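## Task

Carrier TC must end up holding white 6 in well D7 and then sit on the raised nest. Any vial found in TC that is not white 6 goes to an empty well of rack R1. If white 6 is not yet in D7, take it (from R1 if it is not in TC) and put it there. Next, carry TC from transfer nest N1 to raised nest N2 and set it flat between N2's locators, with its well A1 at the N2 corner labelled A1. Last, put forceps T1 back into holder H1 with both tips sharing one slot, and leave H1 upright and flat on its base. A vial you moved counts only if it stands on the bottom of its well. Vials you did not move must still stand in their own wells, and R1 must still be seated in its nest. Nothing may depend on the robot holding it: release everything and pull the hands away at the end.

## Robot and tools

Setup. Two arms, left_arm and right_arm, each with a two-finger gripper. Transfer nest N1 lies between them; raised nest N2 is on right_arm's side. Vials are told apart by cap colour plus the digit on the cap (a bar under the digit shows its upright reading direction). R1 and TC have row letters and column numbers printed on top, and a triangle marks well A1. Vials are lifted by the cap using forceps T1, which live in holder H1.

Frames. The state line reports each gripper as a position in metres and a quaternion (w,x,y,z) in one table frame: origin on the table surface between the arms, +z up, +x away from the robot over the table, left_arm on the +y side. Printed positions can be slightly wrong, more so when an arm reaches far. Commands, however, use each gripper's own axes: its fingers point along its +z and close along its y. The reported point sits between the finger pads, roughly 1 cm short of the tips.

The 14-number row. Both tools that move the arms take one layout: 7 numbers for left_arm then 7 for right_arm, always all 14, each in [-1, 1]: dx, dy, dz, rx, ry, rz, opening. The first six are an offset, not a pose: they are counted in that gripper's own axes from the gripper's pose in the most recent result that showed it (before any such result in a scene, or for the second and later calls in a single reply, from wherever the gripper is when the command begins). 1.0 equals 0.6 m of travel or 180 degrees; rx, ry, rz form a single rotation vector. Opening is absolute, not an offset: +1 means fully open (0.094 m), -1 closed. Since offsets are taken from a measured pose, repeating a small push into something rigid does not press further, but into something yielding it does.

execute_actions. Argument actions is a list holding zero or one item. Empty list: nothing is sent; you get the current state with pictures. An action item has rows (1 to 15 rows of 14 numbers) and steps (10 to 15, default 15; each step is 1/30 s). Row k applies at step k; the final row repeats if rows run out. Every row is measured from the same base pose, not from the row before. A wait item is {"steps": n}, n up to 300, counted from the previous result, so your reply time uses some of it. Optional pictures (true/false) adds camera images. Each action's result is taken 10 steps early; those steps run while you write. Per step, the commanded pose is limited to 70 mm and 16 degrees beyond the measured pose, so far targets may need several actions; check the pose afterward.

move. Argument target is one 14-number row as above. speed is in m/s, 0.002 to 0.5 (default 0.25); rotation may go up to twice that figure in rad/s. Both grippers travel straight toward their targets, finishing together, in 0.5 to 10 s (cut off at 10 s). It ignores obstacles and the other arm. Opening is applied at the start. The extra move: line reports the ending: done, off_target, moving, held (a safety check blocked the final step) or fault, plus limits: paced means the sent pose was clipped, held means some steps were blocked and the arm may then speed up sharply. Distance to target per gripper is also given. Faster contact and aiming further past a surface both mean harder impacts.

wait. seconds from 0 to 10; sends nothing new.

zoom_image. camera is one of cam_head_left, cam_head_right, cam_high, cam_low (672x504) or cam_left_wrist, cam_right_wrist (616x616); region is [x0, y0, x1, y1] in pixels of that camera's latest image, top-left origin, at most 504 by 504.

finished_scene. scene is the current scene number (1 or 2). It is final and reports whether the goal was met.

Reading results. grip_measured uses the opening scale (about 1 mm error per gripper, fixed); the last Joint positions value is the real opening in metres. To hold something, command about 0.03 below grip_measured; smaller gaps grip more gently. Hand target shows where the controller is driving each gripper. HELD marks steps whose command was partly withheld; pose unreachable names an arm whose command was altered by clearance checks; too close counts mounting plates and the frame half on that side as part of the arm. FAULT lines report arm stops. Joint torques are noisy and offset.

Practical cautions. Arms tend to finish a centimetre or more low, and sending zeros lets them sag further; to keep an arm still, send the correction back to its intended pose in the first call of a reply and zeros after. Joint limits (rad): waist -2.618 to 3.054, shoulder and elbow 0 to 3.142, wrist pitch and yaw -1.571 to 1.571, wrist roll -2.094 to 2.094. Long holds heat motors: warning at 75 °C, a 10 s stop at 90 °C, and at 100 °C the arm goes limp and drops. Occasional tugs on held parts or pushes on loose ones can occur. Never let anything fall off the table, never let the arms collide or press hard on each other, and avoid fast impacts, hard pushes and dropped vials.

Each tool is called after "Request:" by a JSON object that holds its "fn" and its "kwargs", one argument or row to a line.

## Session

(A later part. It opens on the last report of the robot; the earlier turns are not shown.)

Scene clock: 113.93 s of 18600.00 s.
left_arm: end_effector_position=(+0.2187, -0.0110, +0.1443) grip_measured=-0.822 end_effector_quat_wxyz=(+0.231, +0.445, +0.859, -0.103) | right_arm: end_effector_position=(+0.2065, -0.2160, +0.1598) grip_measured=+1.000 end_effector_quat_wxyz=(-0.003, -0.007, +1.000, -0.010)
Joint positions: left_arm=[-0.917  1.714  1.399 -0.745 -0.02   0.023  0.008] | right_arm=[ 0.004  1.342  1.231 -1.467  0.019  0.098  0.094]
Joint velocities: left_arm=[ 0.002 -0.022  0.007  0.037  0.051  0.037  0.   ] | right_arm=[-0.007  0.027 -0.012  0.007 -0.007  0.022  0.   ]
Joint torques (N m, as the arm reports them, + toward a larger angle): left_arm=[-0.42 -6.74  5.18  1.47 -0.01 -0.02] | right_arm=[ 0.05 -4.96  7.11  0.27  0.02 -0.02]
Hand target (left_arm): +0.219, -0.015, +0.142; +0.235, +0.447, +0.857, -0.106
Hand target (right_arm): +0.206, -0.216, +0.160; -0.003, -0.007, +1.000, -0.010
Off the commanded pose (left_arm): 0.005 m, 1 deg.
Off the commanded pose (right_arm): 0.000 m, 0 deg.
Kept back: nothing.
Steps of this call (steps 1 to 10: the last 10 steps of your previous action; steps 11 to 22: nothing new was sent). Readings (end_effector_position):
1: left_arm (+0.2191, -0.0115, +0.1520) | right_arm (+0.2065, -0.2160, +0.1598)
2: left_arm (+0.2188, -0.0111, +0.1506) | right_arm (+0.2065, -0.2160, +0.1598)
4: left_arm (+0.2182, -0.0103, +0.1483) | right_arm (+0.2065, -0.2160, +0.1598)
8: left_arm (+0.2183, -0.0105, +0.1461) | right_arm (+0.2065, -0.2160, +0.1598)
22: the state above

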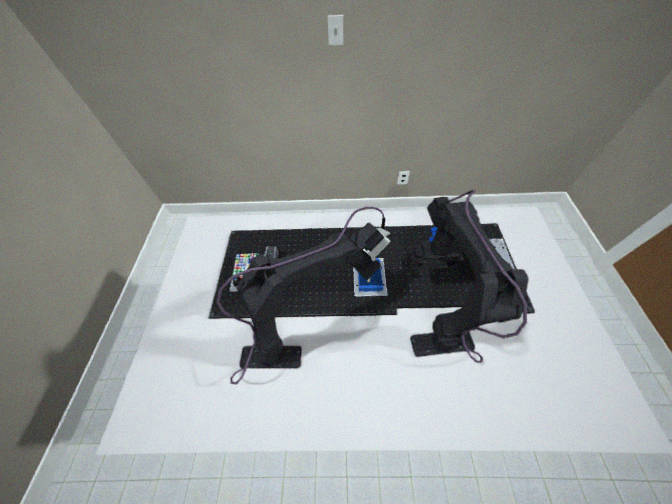

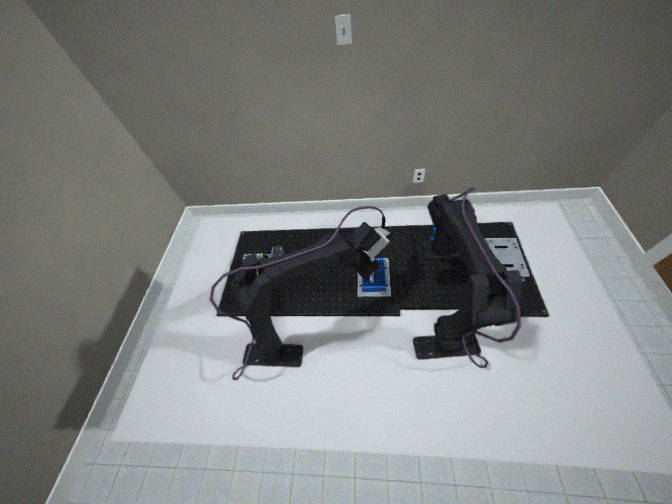

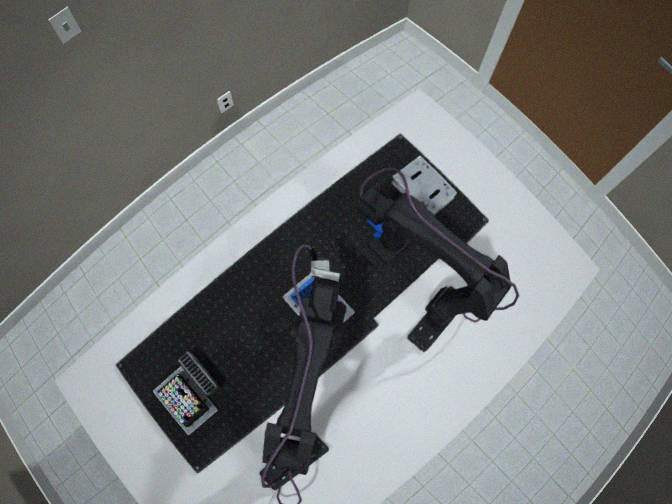

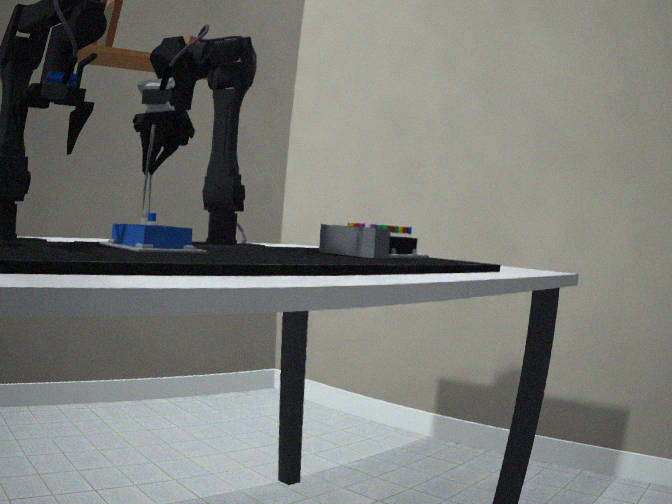

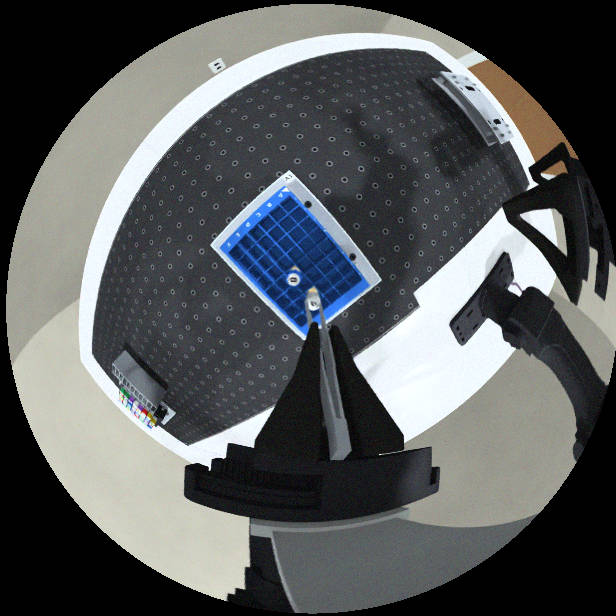

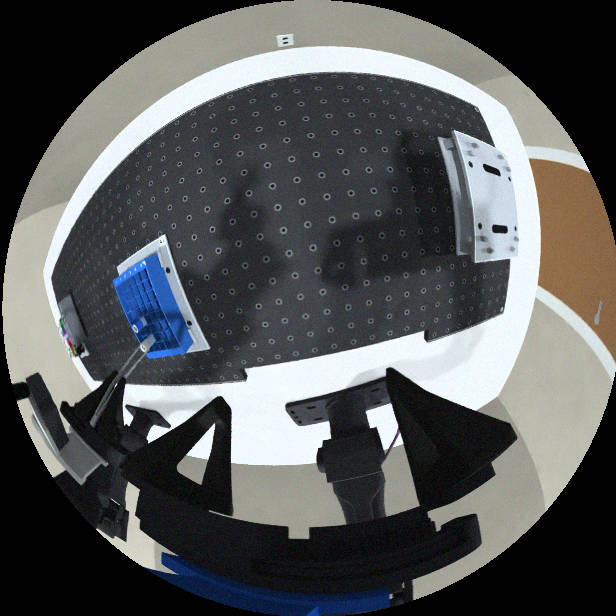

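Request:
{"fn": "execute_actions", "kwargs": {
  "actions": [
    {"rows": [[-0.0015,-0.0036,0.0063,0.0007,-0.0036,0.0013,-0.83,0,0,0,0,0,0,1],[-0.0009,-0.0037,0.0072,0.0007,-0.0036,0.0013,-0.83,0,0,0,0,0,0,1],[-0.0004,-0.0037,0.0082,0.0007,-0.0036,0.0013,-0.83,0,0,0,0,0,0,1],[0.0002,-0.0037,0.0092,0.0007,-0.0036,0.0013,-0.83,0,0,0,0,0,0,1],[0.0007,-0.0038,0.0102,0.0007,-0.0036,0.0013,-0.83,0,0,0,0,0,0,1],[0.0012,-0.0038,0.0111,0.0007,-0.0036,0.0013,-0.83,0,0,0,0,0,0,1]], "steps": 15}
  ]
}}

Request:
{"fn": "execute_actions", "kwargs": {
  "actions": [
    {"steps": 16}
  ],
  "pictures": true
}}

Request:
{"fn": "zoom_image", "kwargs": {
  "camera": "cam_low",
  "region": [110, 170, 190, 250]
}}

Scene clock: 115.33 s of 18600.00 s.
left_arm: end_effector_position=(+0.2190, -0.0114, +0.1435) grip_measured=-0.822 end_effector_quat_wxyz=(+0.232, +0.445, +0.859, -0.104) | right_arm: end_effector_position=(+0.2065, -0.2160, +0.1598) grip_measured=+1.000 end_effector_quat_wxyz=(-0.003, -0.007, +1.000, -0.010)
Joint positions: left_arm=[-0.917  1.714  1.395 -0.738 -0.02   0.023  0.008] | right_arm=[ 0.004  1.342  1.231 -1.467  0.019  0.098  0.094]
Joint velocities: left_arm=[ 0.007  0.022 -0.09   0.081 -0.051 -0.037 -0.001] | right_arm=[ 0.007 -0.002 -0.012  0.037  0.022  0.007  0.   ]
Joint torques (N m, as the arm reports them, + toward a larger angle): left_arm=[-0.4  -6.82  4.97  1.41  0.02 -0.02] | right_arm=[ 0.08 -4.96  7.13  0.29  0.01 -0.04]
Steps of this call (steps 1 to 37: nothing new was sent; steps 38 to 42: the first 5 steps of this action). Readings (end_effector_position):
38: left_arm (+0.2187, -0.0110, +0.1443) | right_arm (+0.2065, -0.2160, +0.1598)
39: left_arm (+0.2188, -0.0112, +0.1444) | right_arm (+0.2065, -0.2160, +0.1598)
41: left_arm (+0.2191, -0.0115, +0.1442) | right_arm (+0.2065, -0.2160, +0.1598)
42: the state above

Scene clock: 115.87 s of 18600.00 s.
left_arm: end_effector_position=(+0.2189, -0.0112, +0.1409) grip_measured=-0.822 end_effector_quat_wxyz=(+0.232, +0.445, +0.859, -0.104) | right_arm: end_effector_position=(+0.2065, -0.2160, +0.1598) grip_measured=+1.000 end_effector_quat_wxyz=(-0.003, -0.007, +1.000, -0.010)
Joint positions: left_arm=[-0.917  1.714  1.385 -0.728 -0.02   0.023  0.008] | right_arm=[ 0.004  1.342  1.231 -1.467  0.019  0.098  0.094]
Joint velocities: left_arm=[ 0.017  0.002 -0.017 -0.022 -0.007 -0.007  0.001] | right_arm=[-0.002  0.012 -0.012  0.007  0.007 -0.037  0.   ]
Joint torques (N m, as the arm reports them, + toward a larger angle): left_arm=[-0.42 -6.78  5.08  1.49  0.01 -0.02] | right_arm=[ 0.09 -4.92  7.17  0.29  0.   -0.03]
Hand target (left_arm): +0.218, -0.014, +0.138; +0.235, +0.447, +0.857, -0.106
Hand target (right_arm): +0.206, -0.216, +0.160; -0.003, -0.007, +1.000, -0.010
Off the commanded pose (left_arm): 0.004 m, 1 deg.
Off the commanded pose (right_arm): 0.000 m, 0 deg.
Kept back: nothing.
Steps of this call (steps 1 to 10: the last 10 steps of your previous action; steps 11 to 16: nothing new was sent). Readings (end_effector_position):
1: left_arm (+0.2189, -0.0113, +0.1426) | right_arm (+0.2065, -0.2160, +0.1598)
2: left_arm (+0.2186, -0.0108, +0.1414) | right_arm (+0.2065, -0.2160, +0.1598)
4: left_arm (+0.2186, -0.0108, +0.1406) | right_arm (+0.2065, -0.2160, +0.1598)
8: left_arm (+0.2189, -0.0112, +0.1409) | right_arm (+0.2065, -0.2160, +0.1598)
16: the state above

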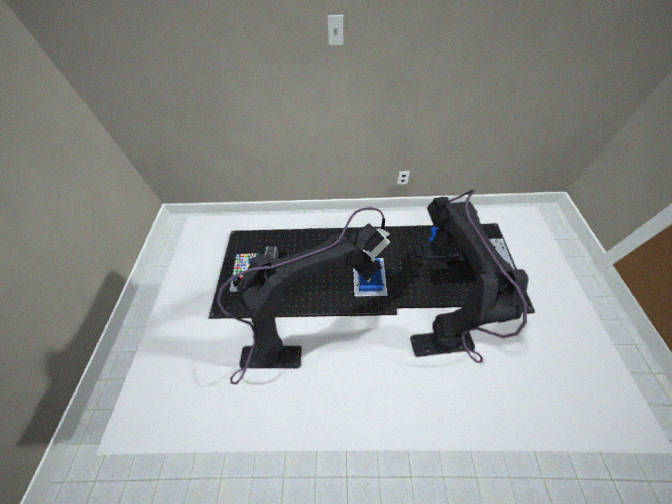

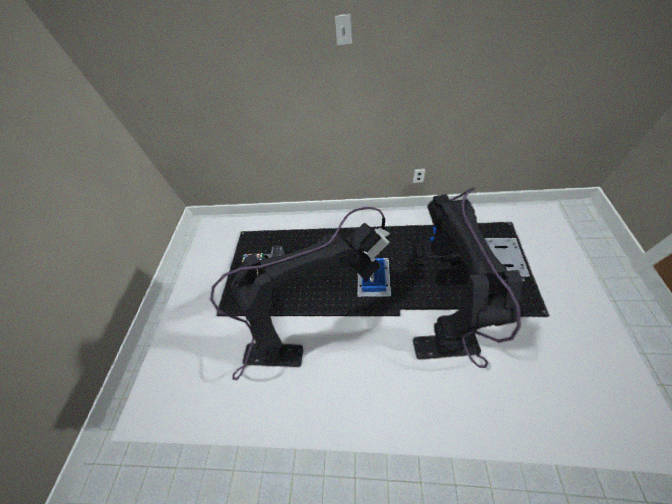

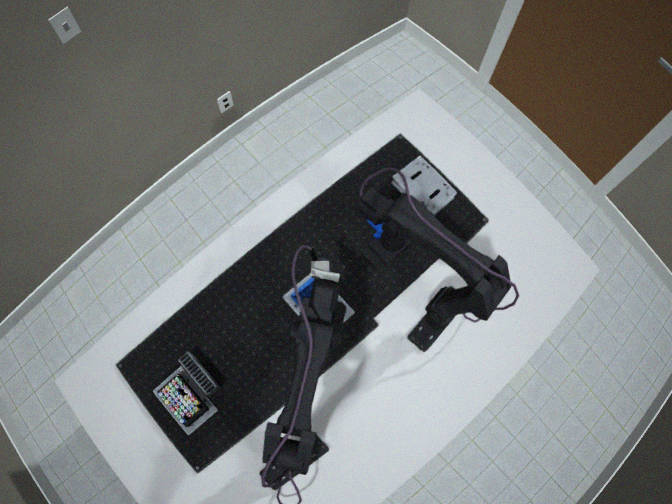

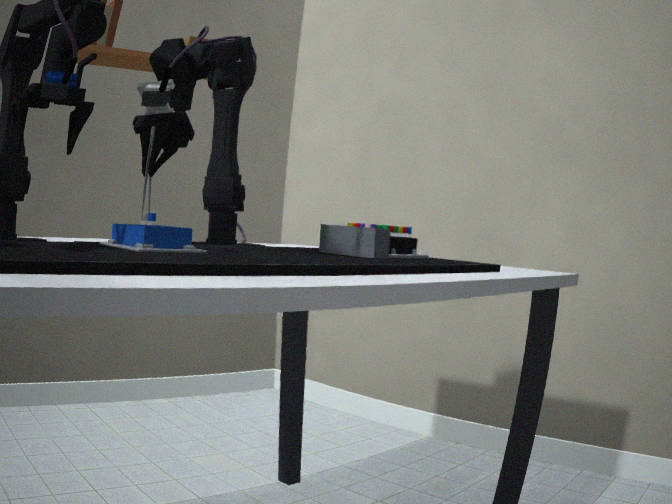

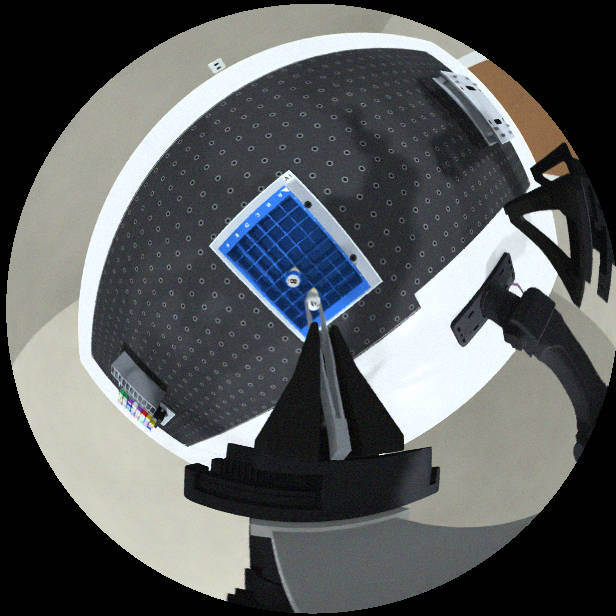

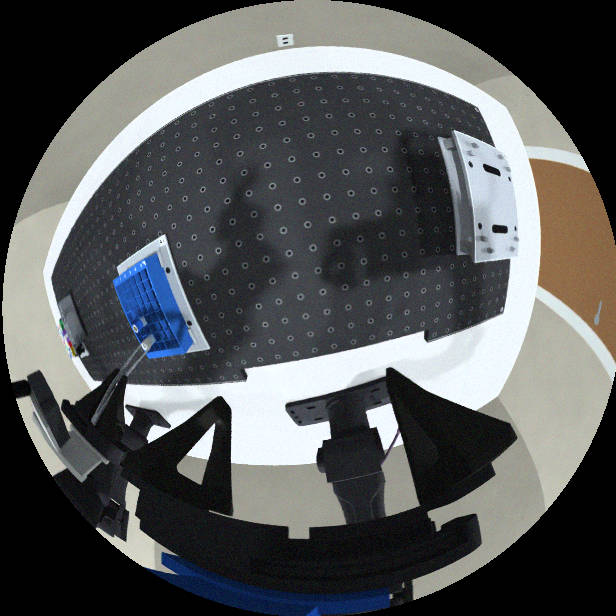

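Region (110, 170, 190, 250) of cam_low's 672x504 image, scaled by 6.300, with more detail than that image has.

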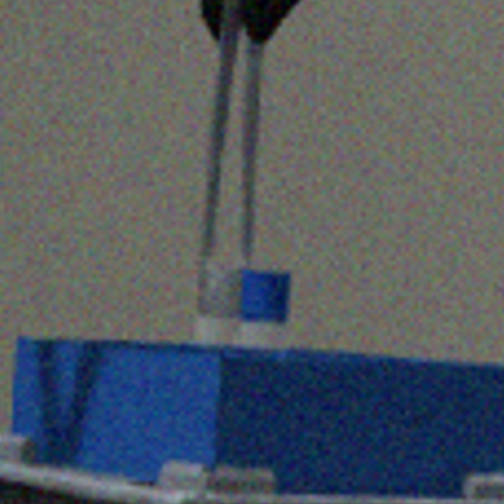

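Request:
{"fn": "execute_actions", "kwargs": {
  "actions": [
    {"rows": [[-0.004,0,0,0,-0.003,0,-0.815,0,0,0,0,0,0,1],[-0.004,0,0,0,-0.003,0,-0.80,0,0,0,0,0,0,1],[-0.004,0,0,0,-0.003,0,-0.79,0,0,0,0,0,0,1],[-0.004,0,0,0,-0.003,0,-0.78,0,0,0,0,0,0,1],[-0.004,0,0,0,-0.003,0,-0.77,0,0,0,0,0,0,1],[-0.004,0,0,0,-0.003,0,-0.76,0,0,0,0,0,0,1],[-0.004,0,0,0,-0.003,0,-0.75,0,0,0,0,0,0,1],[-0.004,0,0,0,-0.003,0,-0.74,0,0,0,0,0,0,1]], "steps": 12}
  ]
}}

Request:
{"fn": "execute_actions", "kwargs": {
  "actions": [
    {"steps": 14}
  ],
  "pictures": true
}}

Request:
{"fn": "zoom_image", "kwargs": {
  "camera": "cam_left_wrist",
  "region": [265, 240, 355, 330]
}}

Scene clock: 116.63 s of 18600.00 s.
left_arm: end_effector_position=(+0.2189, -0.0112, +0.1409) grip_measured=-0.804 end_effector_quat_wxyz=(+0.232, +0.445, +0.859, -0.104) | right_arm: end_effector_position=(+0.2065, -0.2160, +0.1598) grip_measured=+1.000 end_effector_quat_wxyz=(-0.003, -0.007, +1.000, -0.010)
Joint positions: left_arm=[-0.917  1.714  1.385 -0.728 -0.02   0.023  0.009] | right_arm=[ 0.004  1.342  1.231 -1.467  0.019  0.098  0.094]
Joint velocities: left_arm=[ 0.032 -0.017 -0.007 -0.051 -0.007 -0.022  0.009] | right_arm=[ 0.007 -0.007 -0.002  0.022  0.007 -0.022  0.   ]
Joint torques (N m, as the arm reports them, + toward a larger angle): left_arm=[ 0.07 -7.01  6.12  1.34  0.02 -0.02] | right_arm=[ 0.07 -4.94  7.15  0.28  0.02 -0.04]
Steps of this call (steps 1 to 21: nothing new was sent; steps 22 to 23: the first 2 steps of this action). Readings (end_effector_position):
22: left_arm (+0.2189, -0.0112, +0.1409) | right_arm (+0.2065, -0.2160, +0.1598)
23: the state above

Scene clock: 117.10 s of 18600.00 s.
left_arm: end_effector_position=(+0.2189, -0.0112, +0.1409) grip_measured=-0.742 end_effector_quat_wxyz=(+0.232, +0.445, +0.859, -0.104) | right_arm: end_effector_position=(+0.2065, -0.2160, +0.1598) grip_measured=+1.000 end_effector_quat_wxyz=(-0.003, -0.007, +1.000, -0.010)
Joint positions: left_arm=[-0.917  1.714  1.385 -0.728 -0.02   0.023  0.012] | right_arm=[ 0.004  1.342  1.231 -1.467  0.019  0.098  0.094]
Joint velocities: left_arm=[ 0.007 -0.007  0.002  0.007  0.007  0.081 -0.001] | right_arm=[-0.002 -0.002 -0.007 -0.037  0.022 -0.051  0.   ]
Joint torques (N m, as the arm reports them, + toward a larger angle): left_arm=[ 0.08 -7.02  6.11  1.33  0.    0.  ] | right_arm=[ 0.04 -5.    7.12  0.28  0.02 -0.04]
Hand target (left_arm): +0.220, -0.013, +0.142; +0.236, +0.445, +0.858, -0.106
Hand target (right_arm): +0.206, -0.216, +0.160; -0.003, -0.007, +1.000, -0.010
Off the commanded pose (left_arm): 0.002 m, 1 deg.
Off the commanded pose (right_arm): 0.000 m, 0 deg.
Kept back: nothing.
Steps of this call (steps 1 to 10: the last 10 steps of your previous action; steps 11 to 14: nothing new was sent). Readings (end_effector_position):
1: left_arm (+0.2189, -0.0112, +0.1409) | right_arm (+0.2065, -0.2160, +0.1598)
2: left_arm (+0.2189, -0.0112, +0.1409) | right_arm (+0.2065, -0.2160, +0.1598)
4: left_arm (+0.2189, -0.0112, +0.1409) | right_arm (+0.2065, -0.2160, +0.1598)
8: left_arm (+0.2189, -0.0112, +0.1409) | right_arm (+0.2065, -0.2160, +0.1598)
14: the state above

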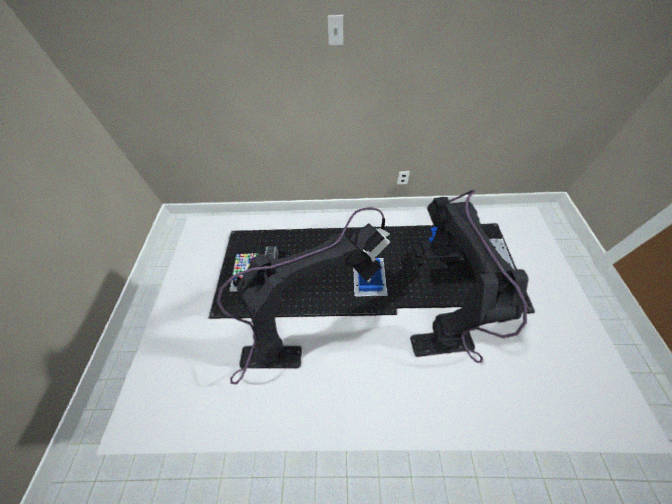

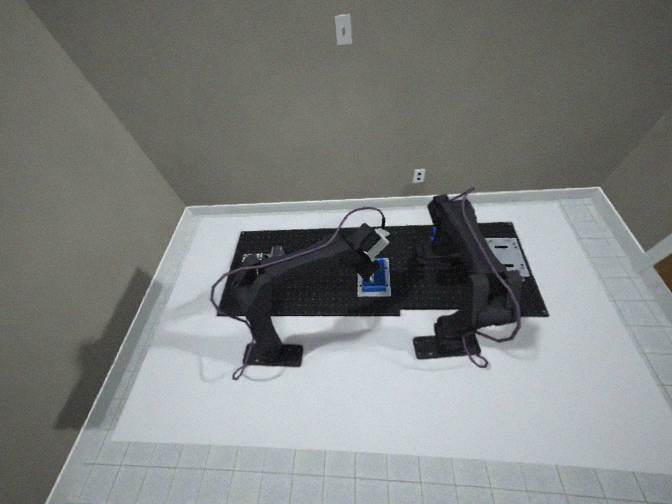

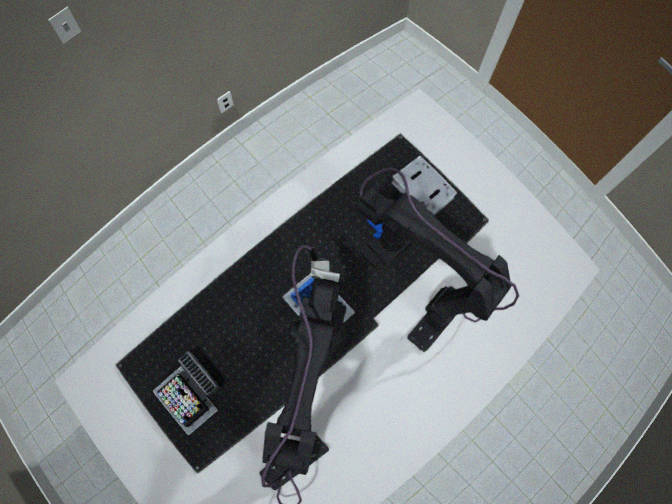

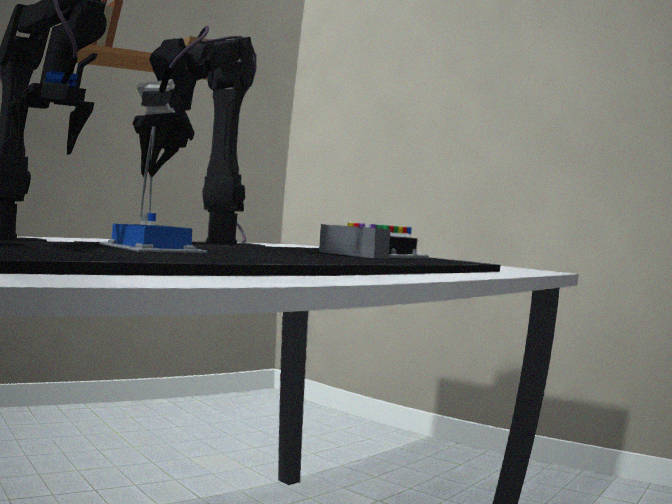

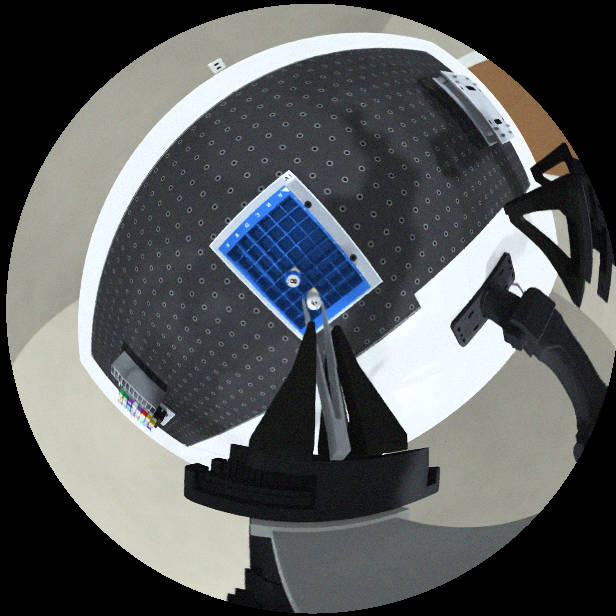

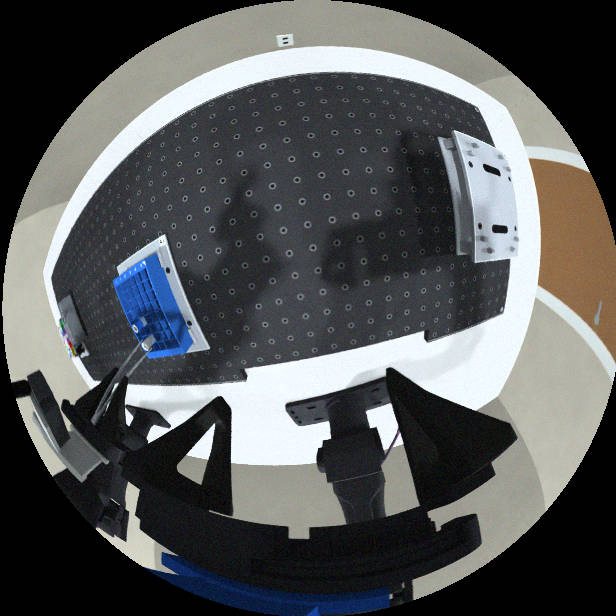

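Region (265, 240, 355, 330) of cam_left_wrist's 616x616 image, scaled by 5.600, with more detail than that image has.

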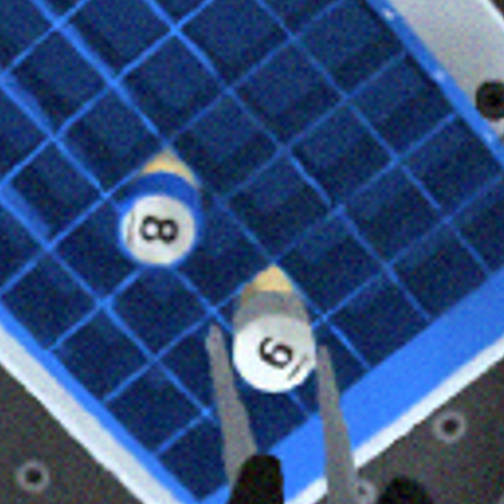

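Request:
{"fn": "move", "kwargs": {
  "target": [-0.0580,0.0023,-0.0337,-0.001,-0.0309,-0.0004,-0.74,0,0,0,0,0,0,1],
  "speed": 0.05
}}

Scene clock: 121.30 s of 18600.00 s.
left_arm: end_effector_position=(+0.2257, -0.0205, +0.1601) grip_measured=-0.742 end_effector_quat_wxyz=(+0.254, +0.442, +0.853, -0.114) | right_arm: end_effector_position=(+0.2065, -0.2160, +0.1598) grip_measured=+1.000 end_effector_quat_wxyz=(-0.003, -0.007, +1.000, -0.010)
Joint positions: left_arm=[-0.917  1.714  1.435 -0.729 -0.02   0.023  0.012] | right_arm=[ 0.004  1.342  1.231 -1.467  0.019  0.098  0.094]
Joint velocities: left_arm=[ 0.007  0.002  0.007  0.007  0.007 -0.037  0.   ] | right_arm=[-0.012  0.007  0.002 -0.037 -0.022  0.007  0.   ]
Joint torques (N m, as the arm reports them, + toward a larger angle): left_arm=[ 0.11 -7.56  8.6   1.44  0.    0.  ] | right_arm=[ 0.08 -4.94  7.14  0.28  0.03 -0.03]
Hand target (left_arm): +0.231, -0.027, +0.176; +0.274, +0.438, +0.847, -0.123
Hand target (right_arm): +0.206, -0.216, +0.160; -0.003, -0.007, +1.000, -0.010
Off the commanded pose (left_arm): 0.018 m, 3 deg.
Off the commanded pose (right_arm): 0.000 m, 0 deg.
Kept back: nothing.
move: off_target (left_arm)

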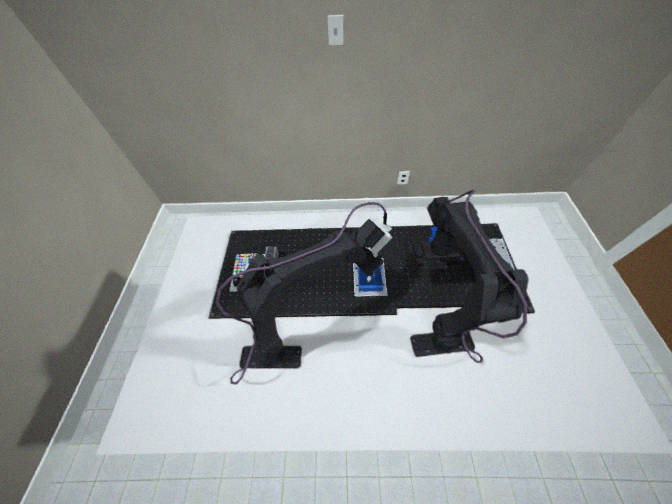

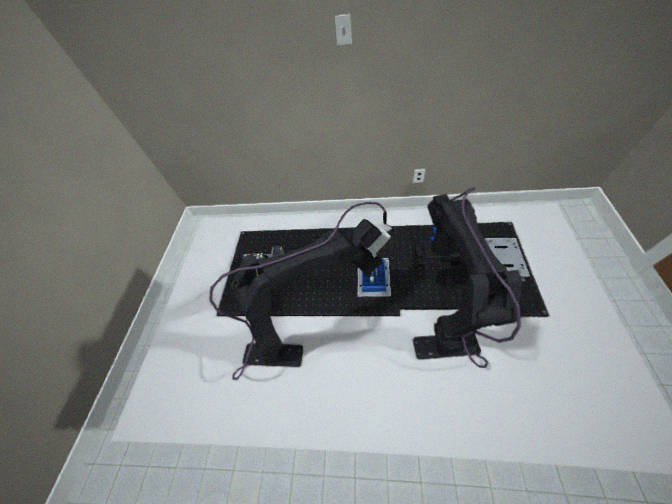

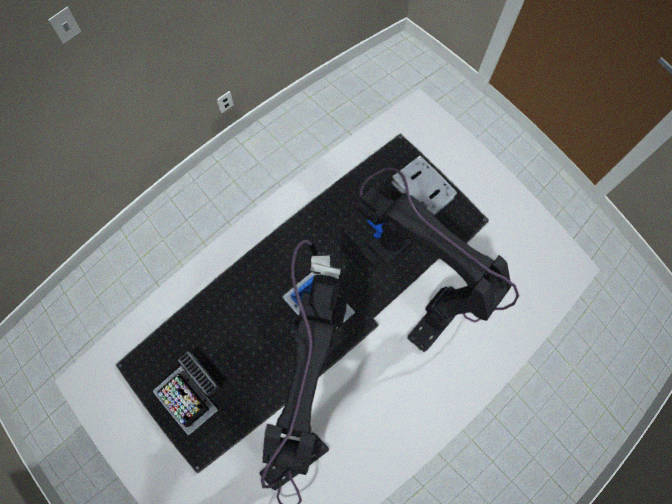

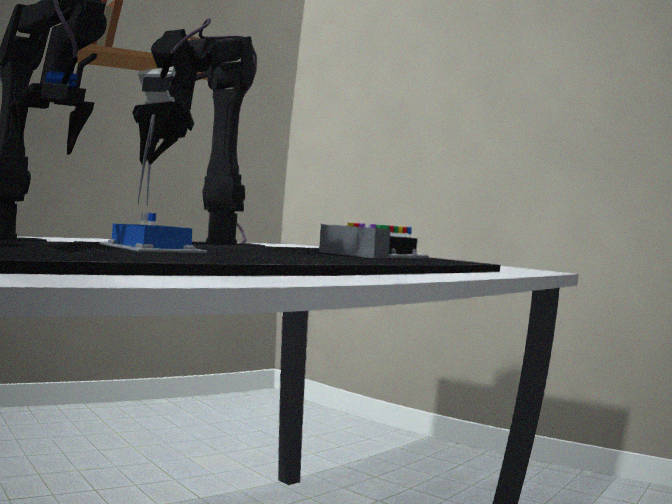

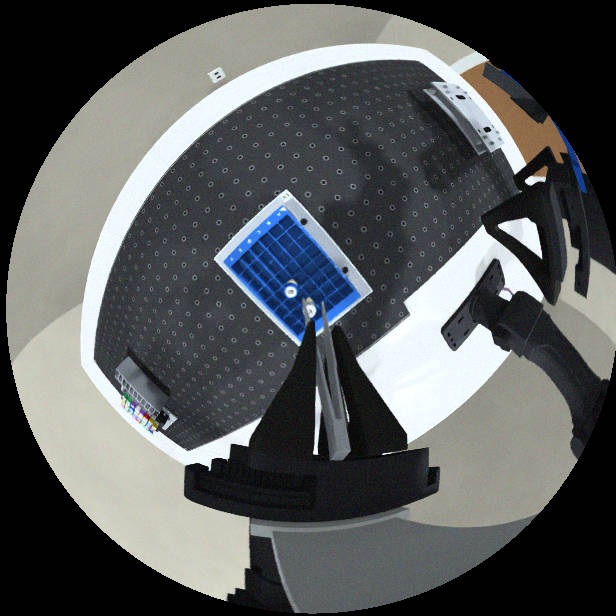

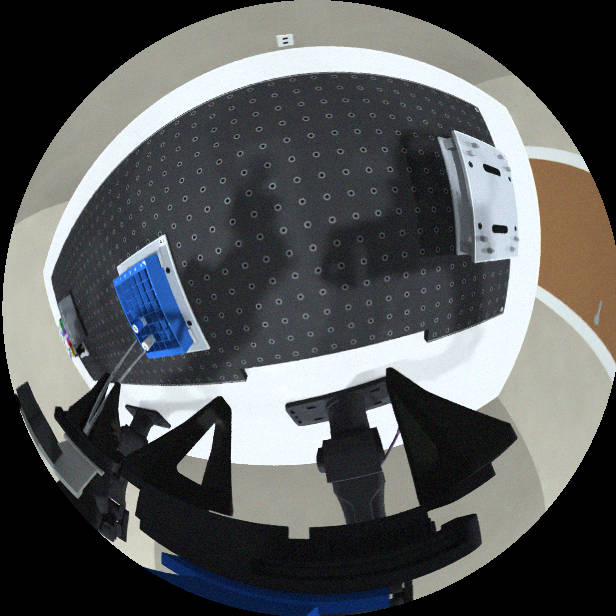

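Request:
{"fn": "execute_actions", "kwargs": {
  "actions": []
}}

Scene clock: 123.10 s of 18600.00 s.
left_arm: end_effector_position=(+0.2257, -0.0205, +0.1601) grip_measured=-0.742 end_effector_quat_wxyz=(+0.254, +0.442, +0.853, -0.114) | right_arm: end_effector_position=(+0.2065, -0.2160, +0.1598) grip_measured=+1.000 end_effector_quat_wxyz=(-0.003, -0.007, +1.000, -0.010)
Joint positions: left_arm=[-0.917  1.714  1.435 -0.729 -0.02   0.023  0.012] | right_arm=[ 0.004  1.342  1.231 -1.467  0.019  0.098  0.094]
Joint velocities: left_arm=[-0.002 -0.007  0.002  0.007 -0.066  0.051 -0.001] | right_arm=[ 0.007 -0.012 -0.012 -0.051 -0.051 -0.037  0.   ]
Joint torques (N m, as the arm reports them, + toward a larger angle): left_arm=[ 0.21 -7.59  8.54  1.43 -0.02 -0.01] | right_arm=[ 0.08 -5.01  7.17  0.28  0.01 -0.03]
Hand target (left_arm): +0.231, -0.027, +0.176; +0.274, +0.438, +0.847, -0.123
Hand target (right_arm): +0.206, -0.216, +0.160; -0.003, -0.007, +1.000, -0.010
Off the commanded pose (left_arm): 0.018 m, 3 deg.
Off the commanded pose (right_arm): 0.000 m, 0 deg.
Kept back: nothing.
Steps of this call (steps 1 to 54: nothing new was sent). Readings (end_effector_position):
1: left_arm (+0.2257, -0.0205, +0.1601) | right_arm (+0.2065, -0.2160, +0.1598)
2: left_arm (+0.2257, -0.0205, +0.1601) | right_arm (+0.2065, -0.2160, +0.1598)
4: left_arm (+0.2257, -0.0205, +0.1601) | right_arm (+0.2065, -0.2160, +0.1598)
8: left_arm (+0.2257, -0.0205, +0.1601) | right_arm (+0.2065, -0.2160, +0.1598)
54: the state above

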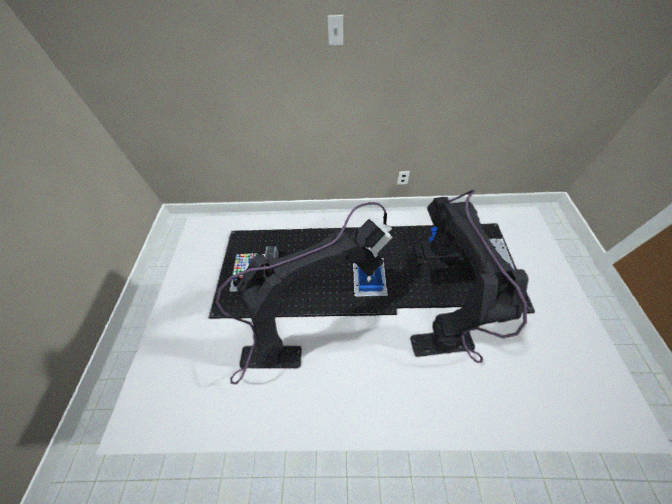

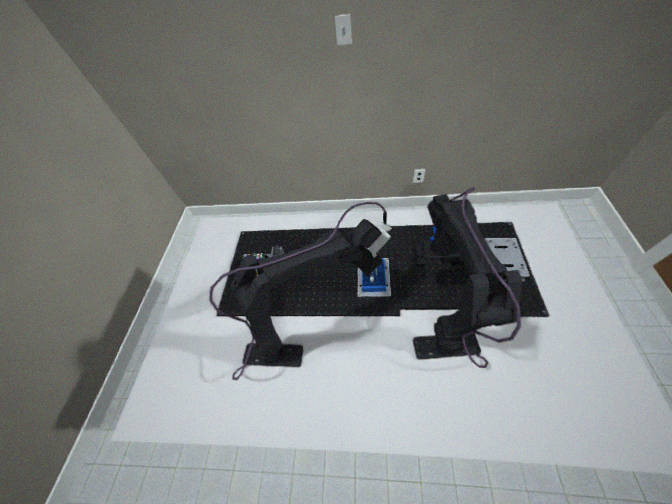

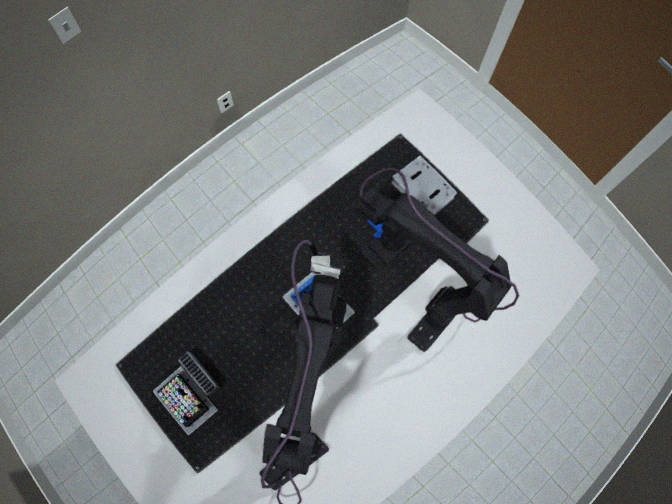

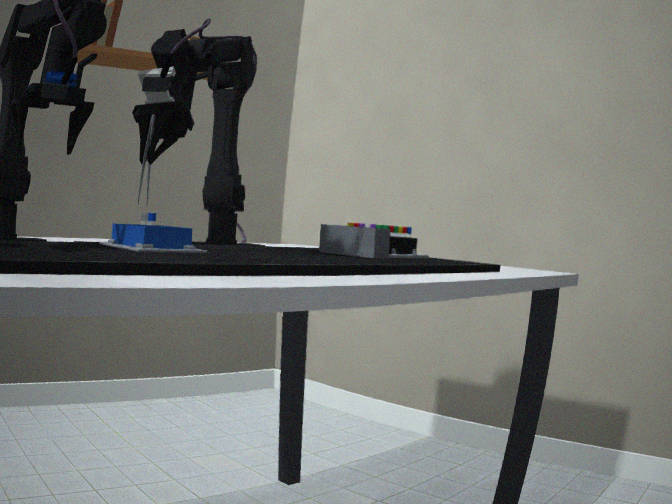

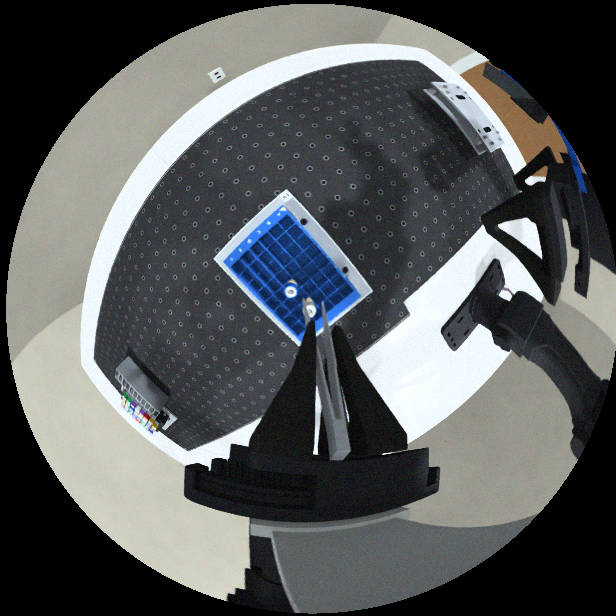

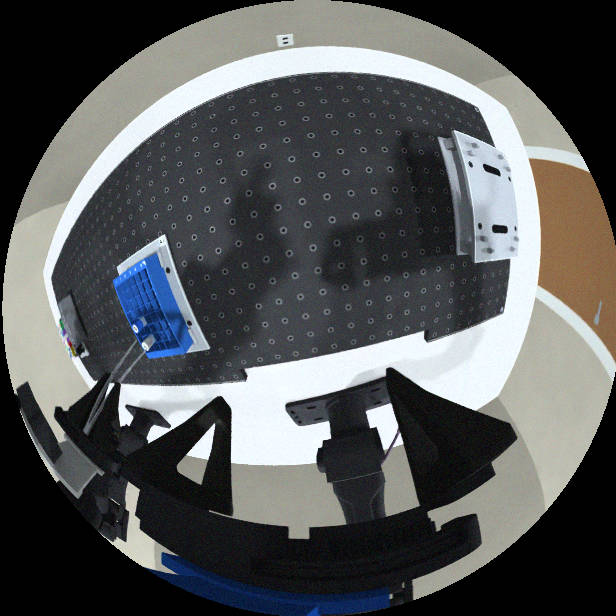

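Request:
{"fn": "move", "kwargs": {
  "target": [0.0023,0.0398,0,-0.0091,0.0005,-0.0142,-0.74,0,0,0,0,0,0,1],
  "speed": 0.04
}}

Scene clock: 124.47 s of 18600.00 s.
left_arm: end_effector_position=(+0.2423, -0.0075, +0.1601) grip_measured=-0.742 end_effector_quat_wxyz=(+0.256, +0.422, +0.863, -0.108) | right_arm: end_effector_position=(+0.2065, -0.2160, +0.1598) grip_measured=+1.000 end_effector_quat_wxyz=(-0.003, -0.007, +1.000, -0.010)
Joint positions: left_arm=[-0.869  1.714  1.435 -0.729 -0.02   0.023  0.012] | right_arm=[ 0.004  1.342  1.231 -1.467  0.019  0.098  0.094]
Joint velocities: left_arm=[-0.002  0.002 -0.002 -0.022 -0.007  0.007 -0.001] | right_arm=[-0.002  0.007 -0.012 -0.022 -0.022 -0.037  0.   ]
Joint torques (N m, as the arm reports them, + toward a larger angle): left_arm=[ 0.61 -7.16  6.01  1.32 -0.01  0.01] | right_arm=[ 0.06 -4.96  7.16  0.3   0.   -0.04]
Hand target (left_arm): +0.244, -0.006, +0.160; +0.256, +0.419, +0.864, -0.107
Hand target (right_arm): +0.206, -0.216, +0.160; -0.003, -0.007, +1.000, -0.010
Off the commanded pose (left_arm): 0.003 m, 0 deg.
Off the commanded pose (right_arm): 0.000 m, 0 deg.
Kept back: nothing.
move: done

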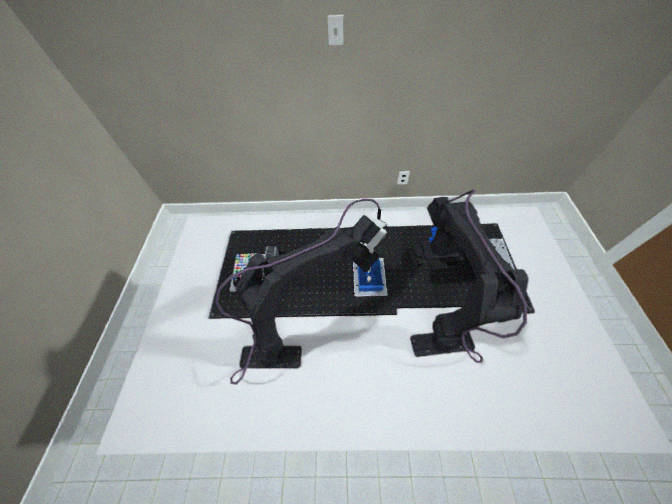

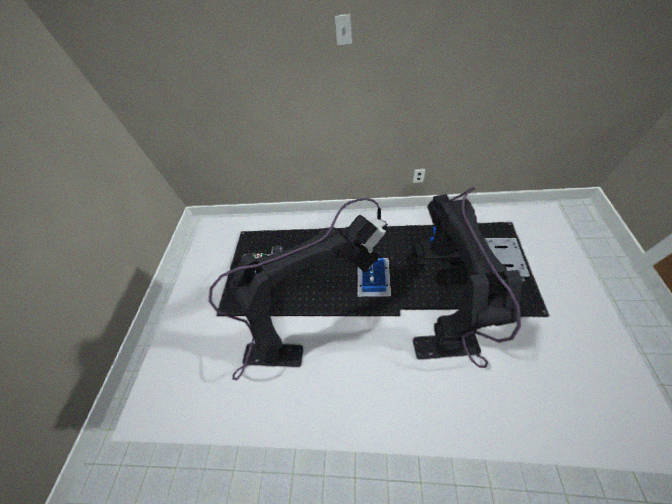

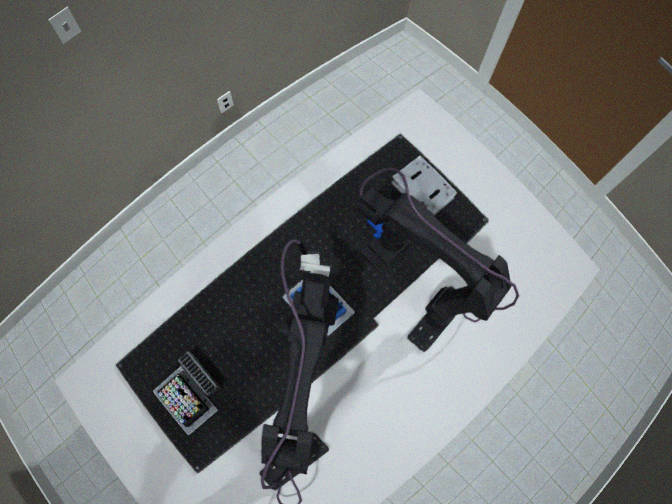

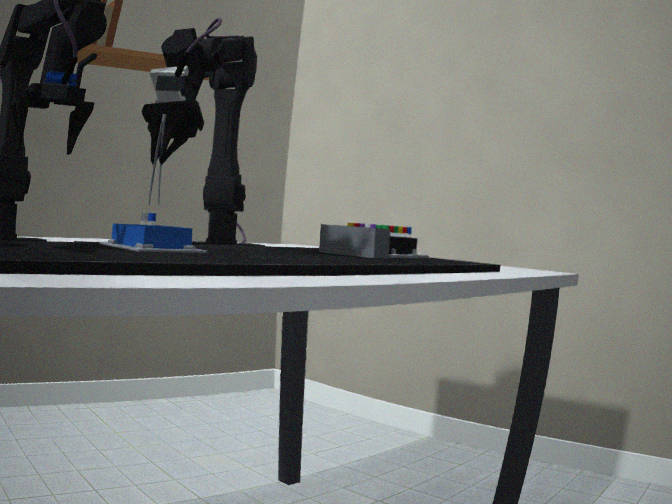

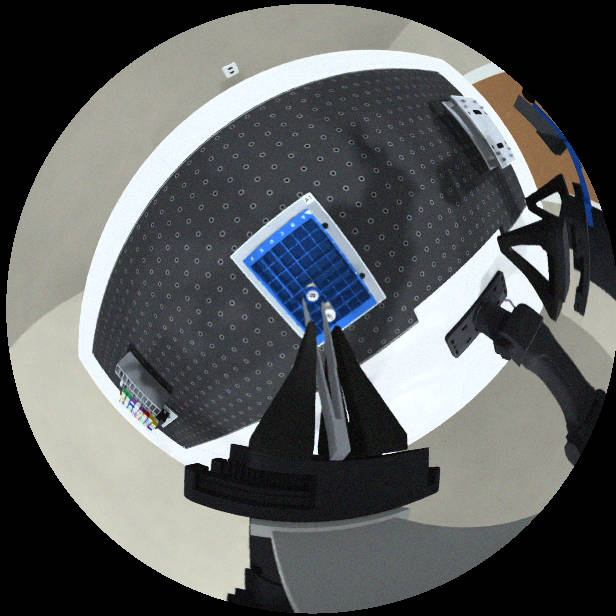

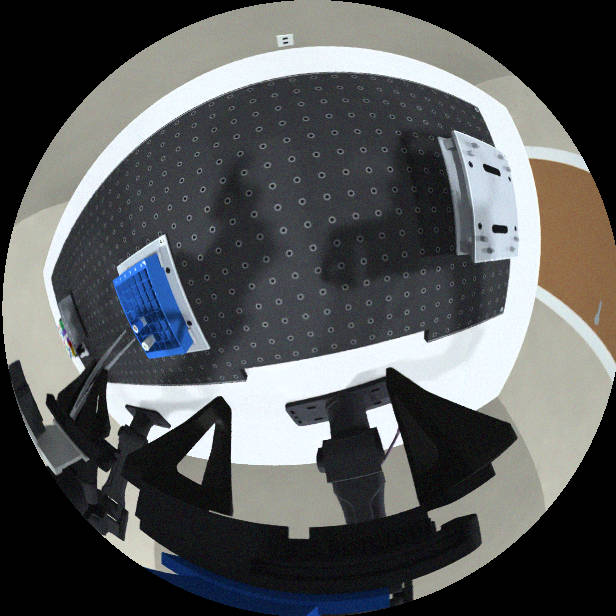

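Request:
{"fn": "zoom_image", "kwargs": {
  "camera": "cam_left_wrist",
  "region": [265, 240, 355, 330]
}}

Region (265, 240, 355, 330) of cam_left_wrist's 616x616 image, scaled by 5.600, with more detail than that image has.

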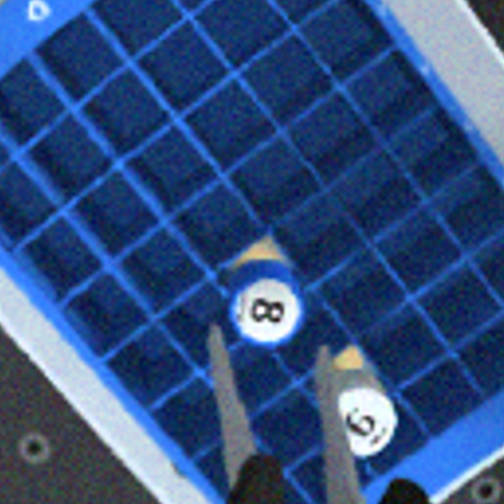

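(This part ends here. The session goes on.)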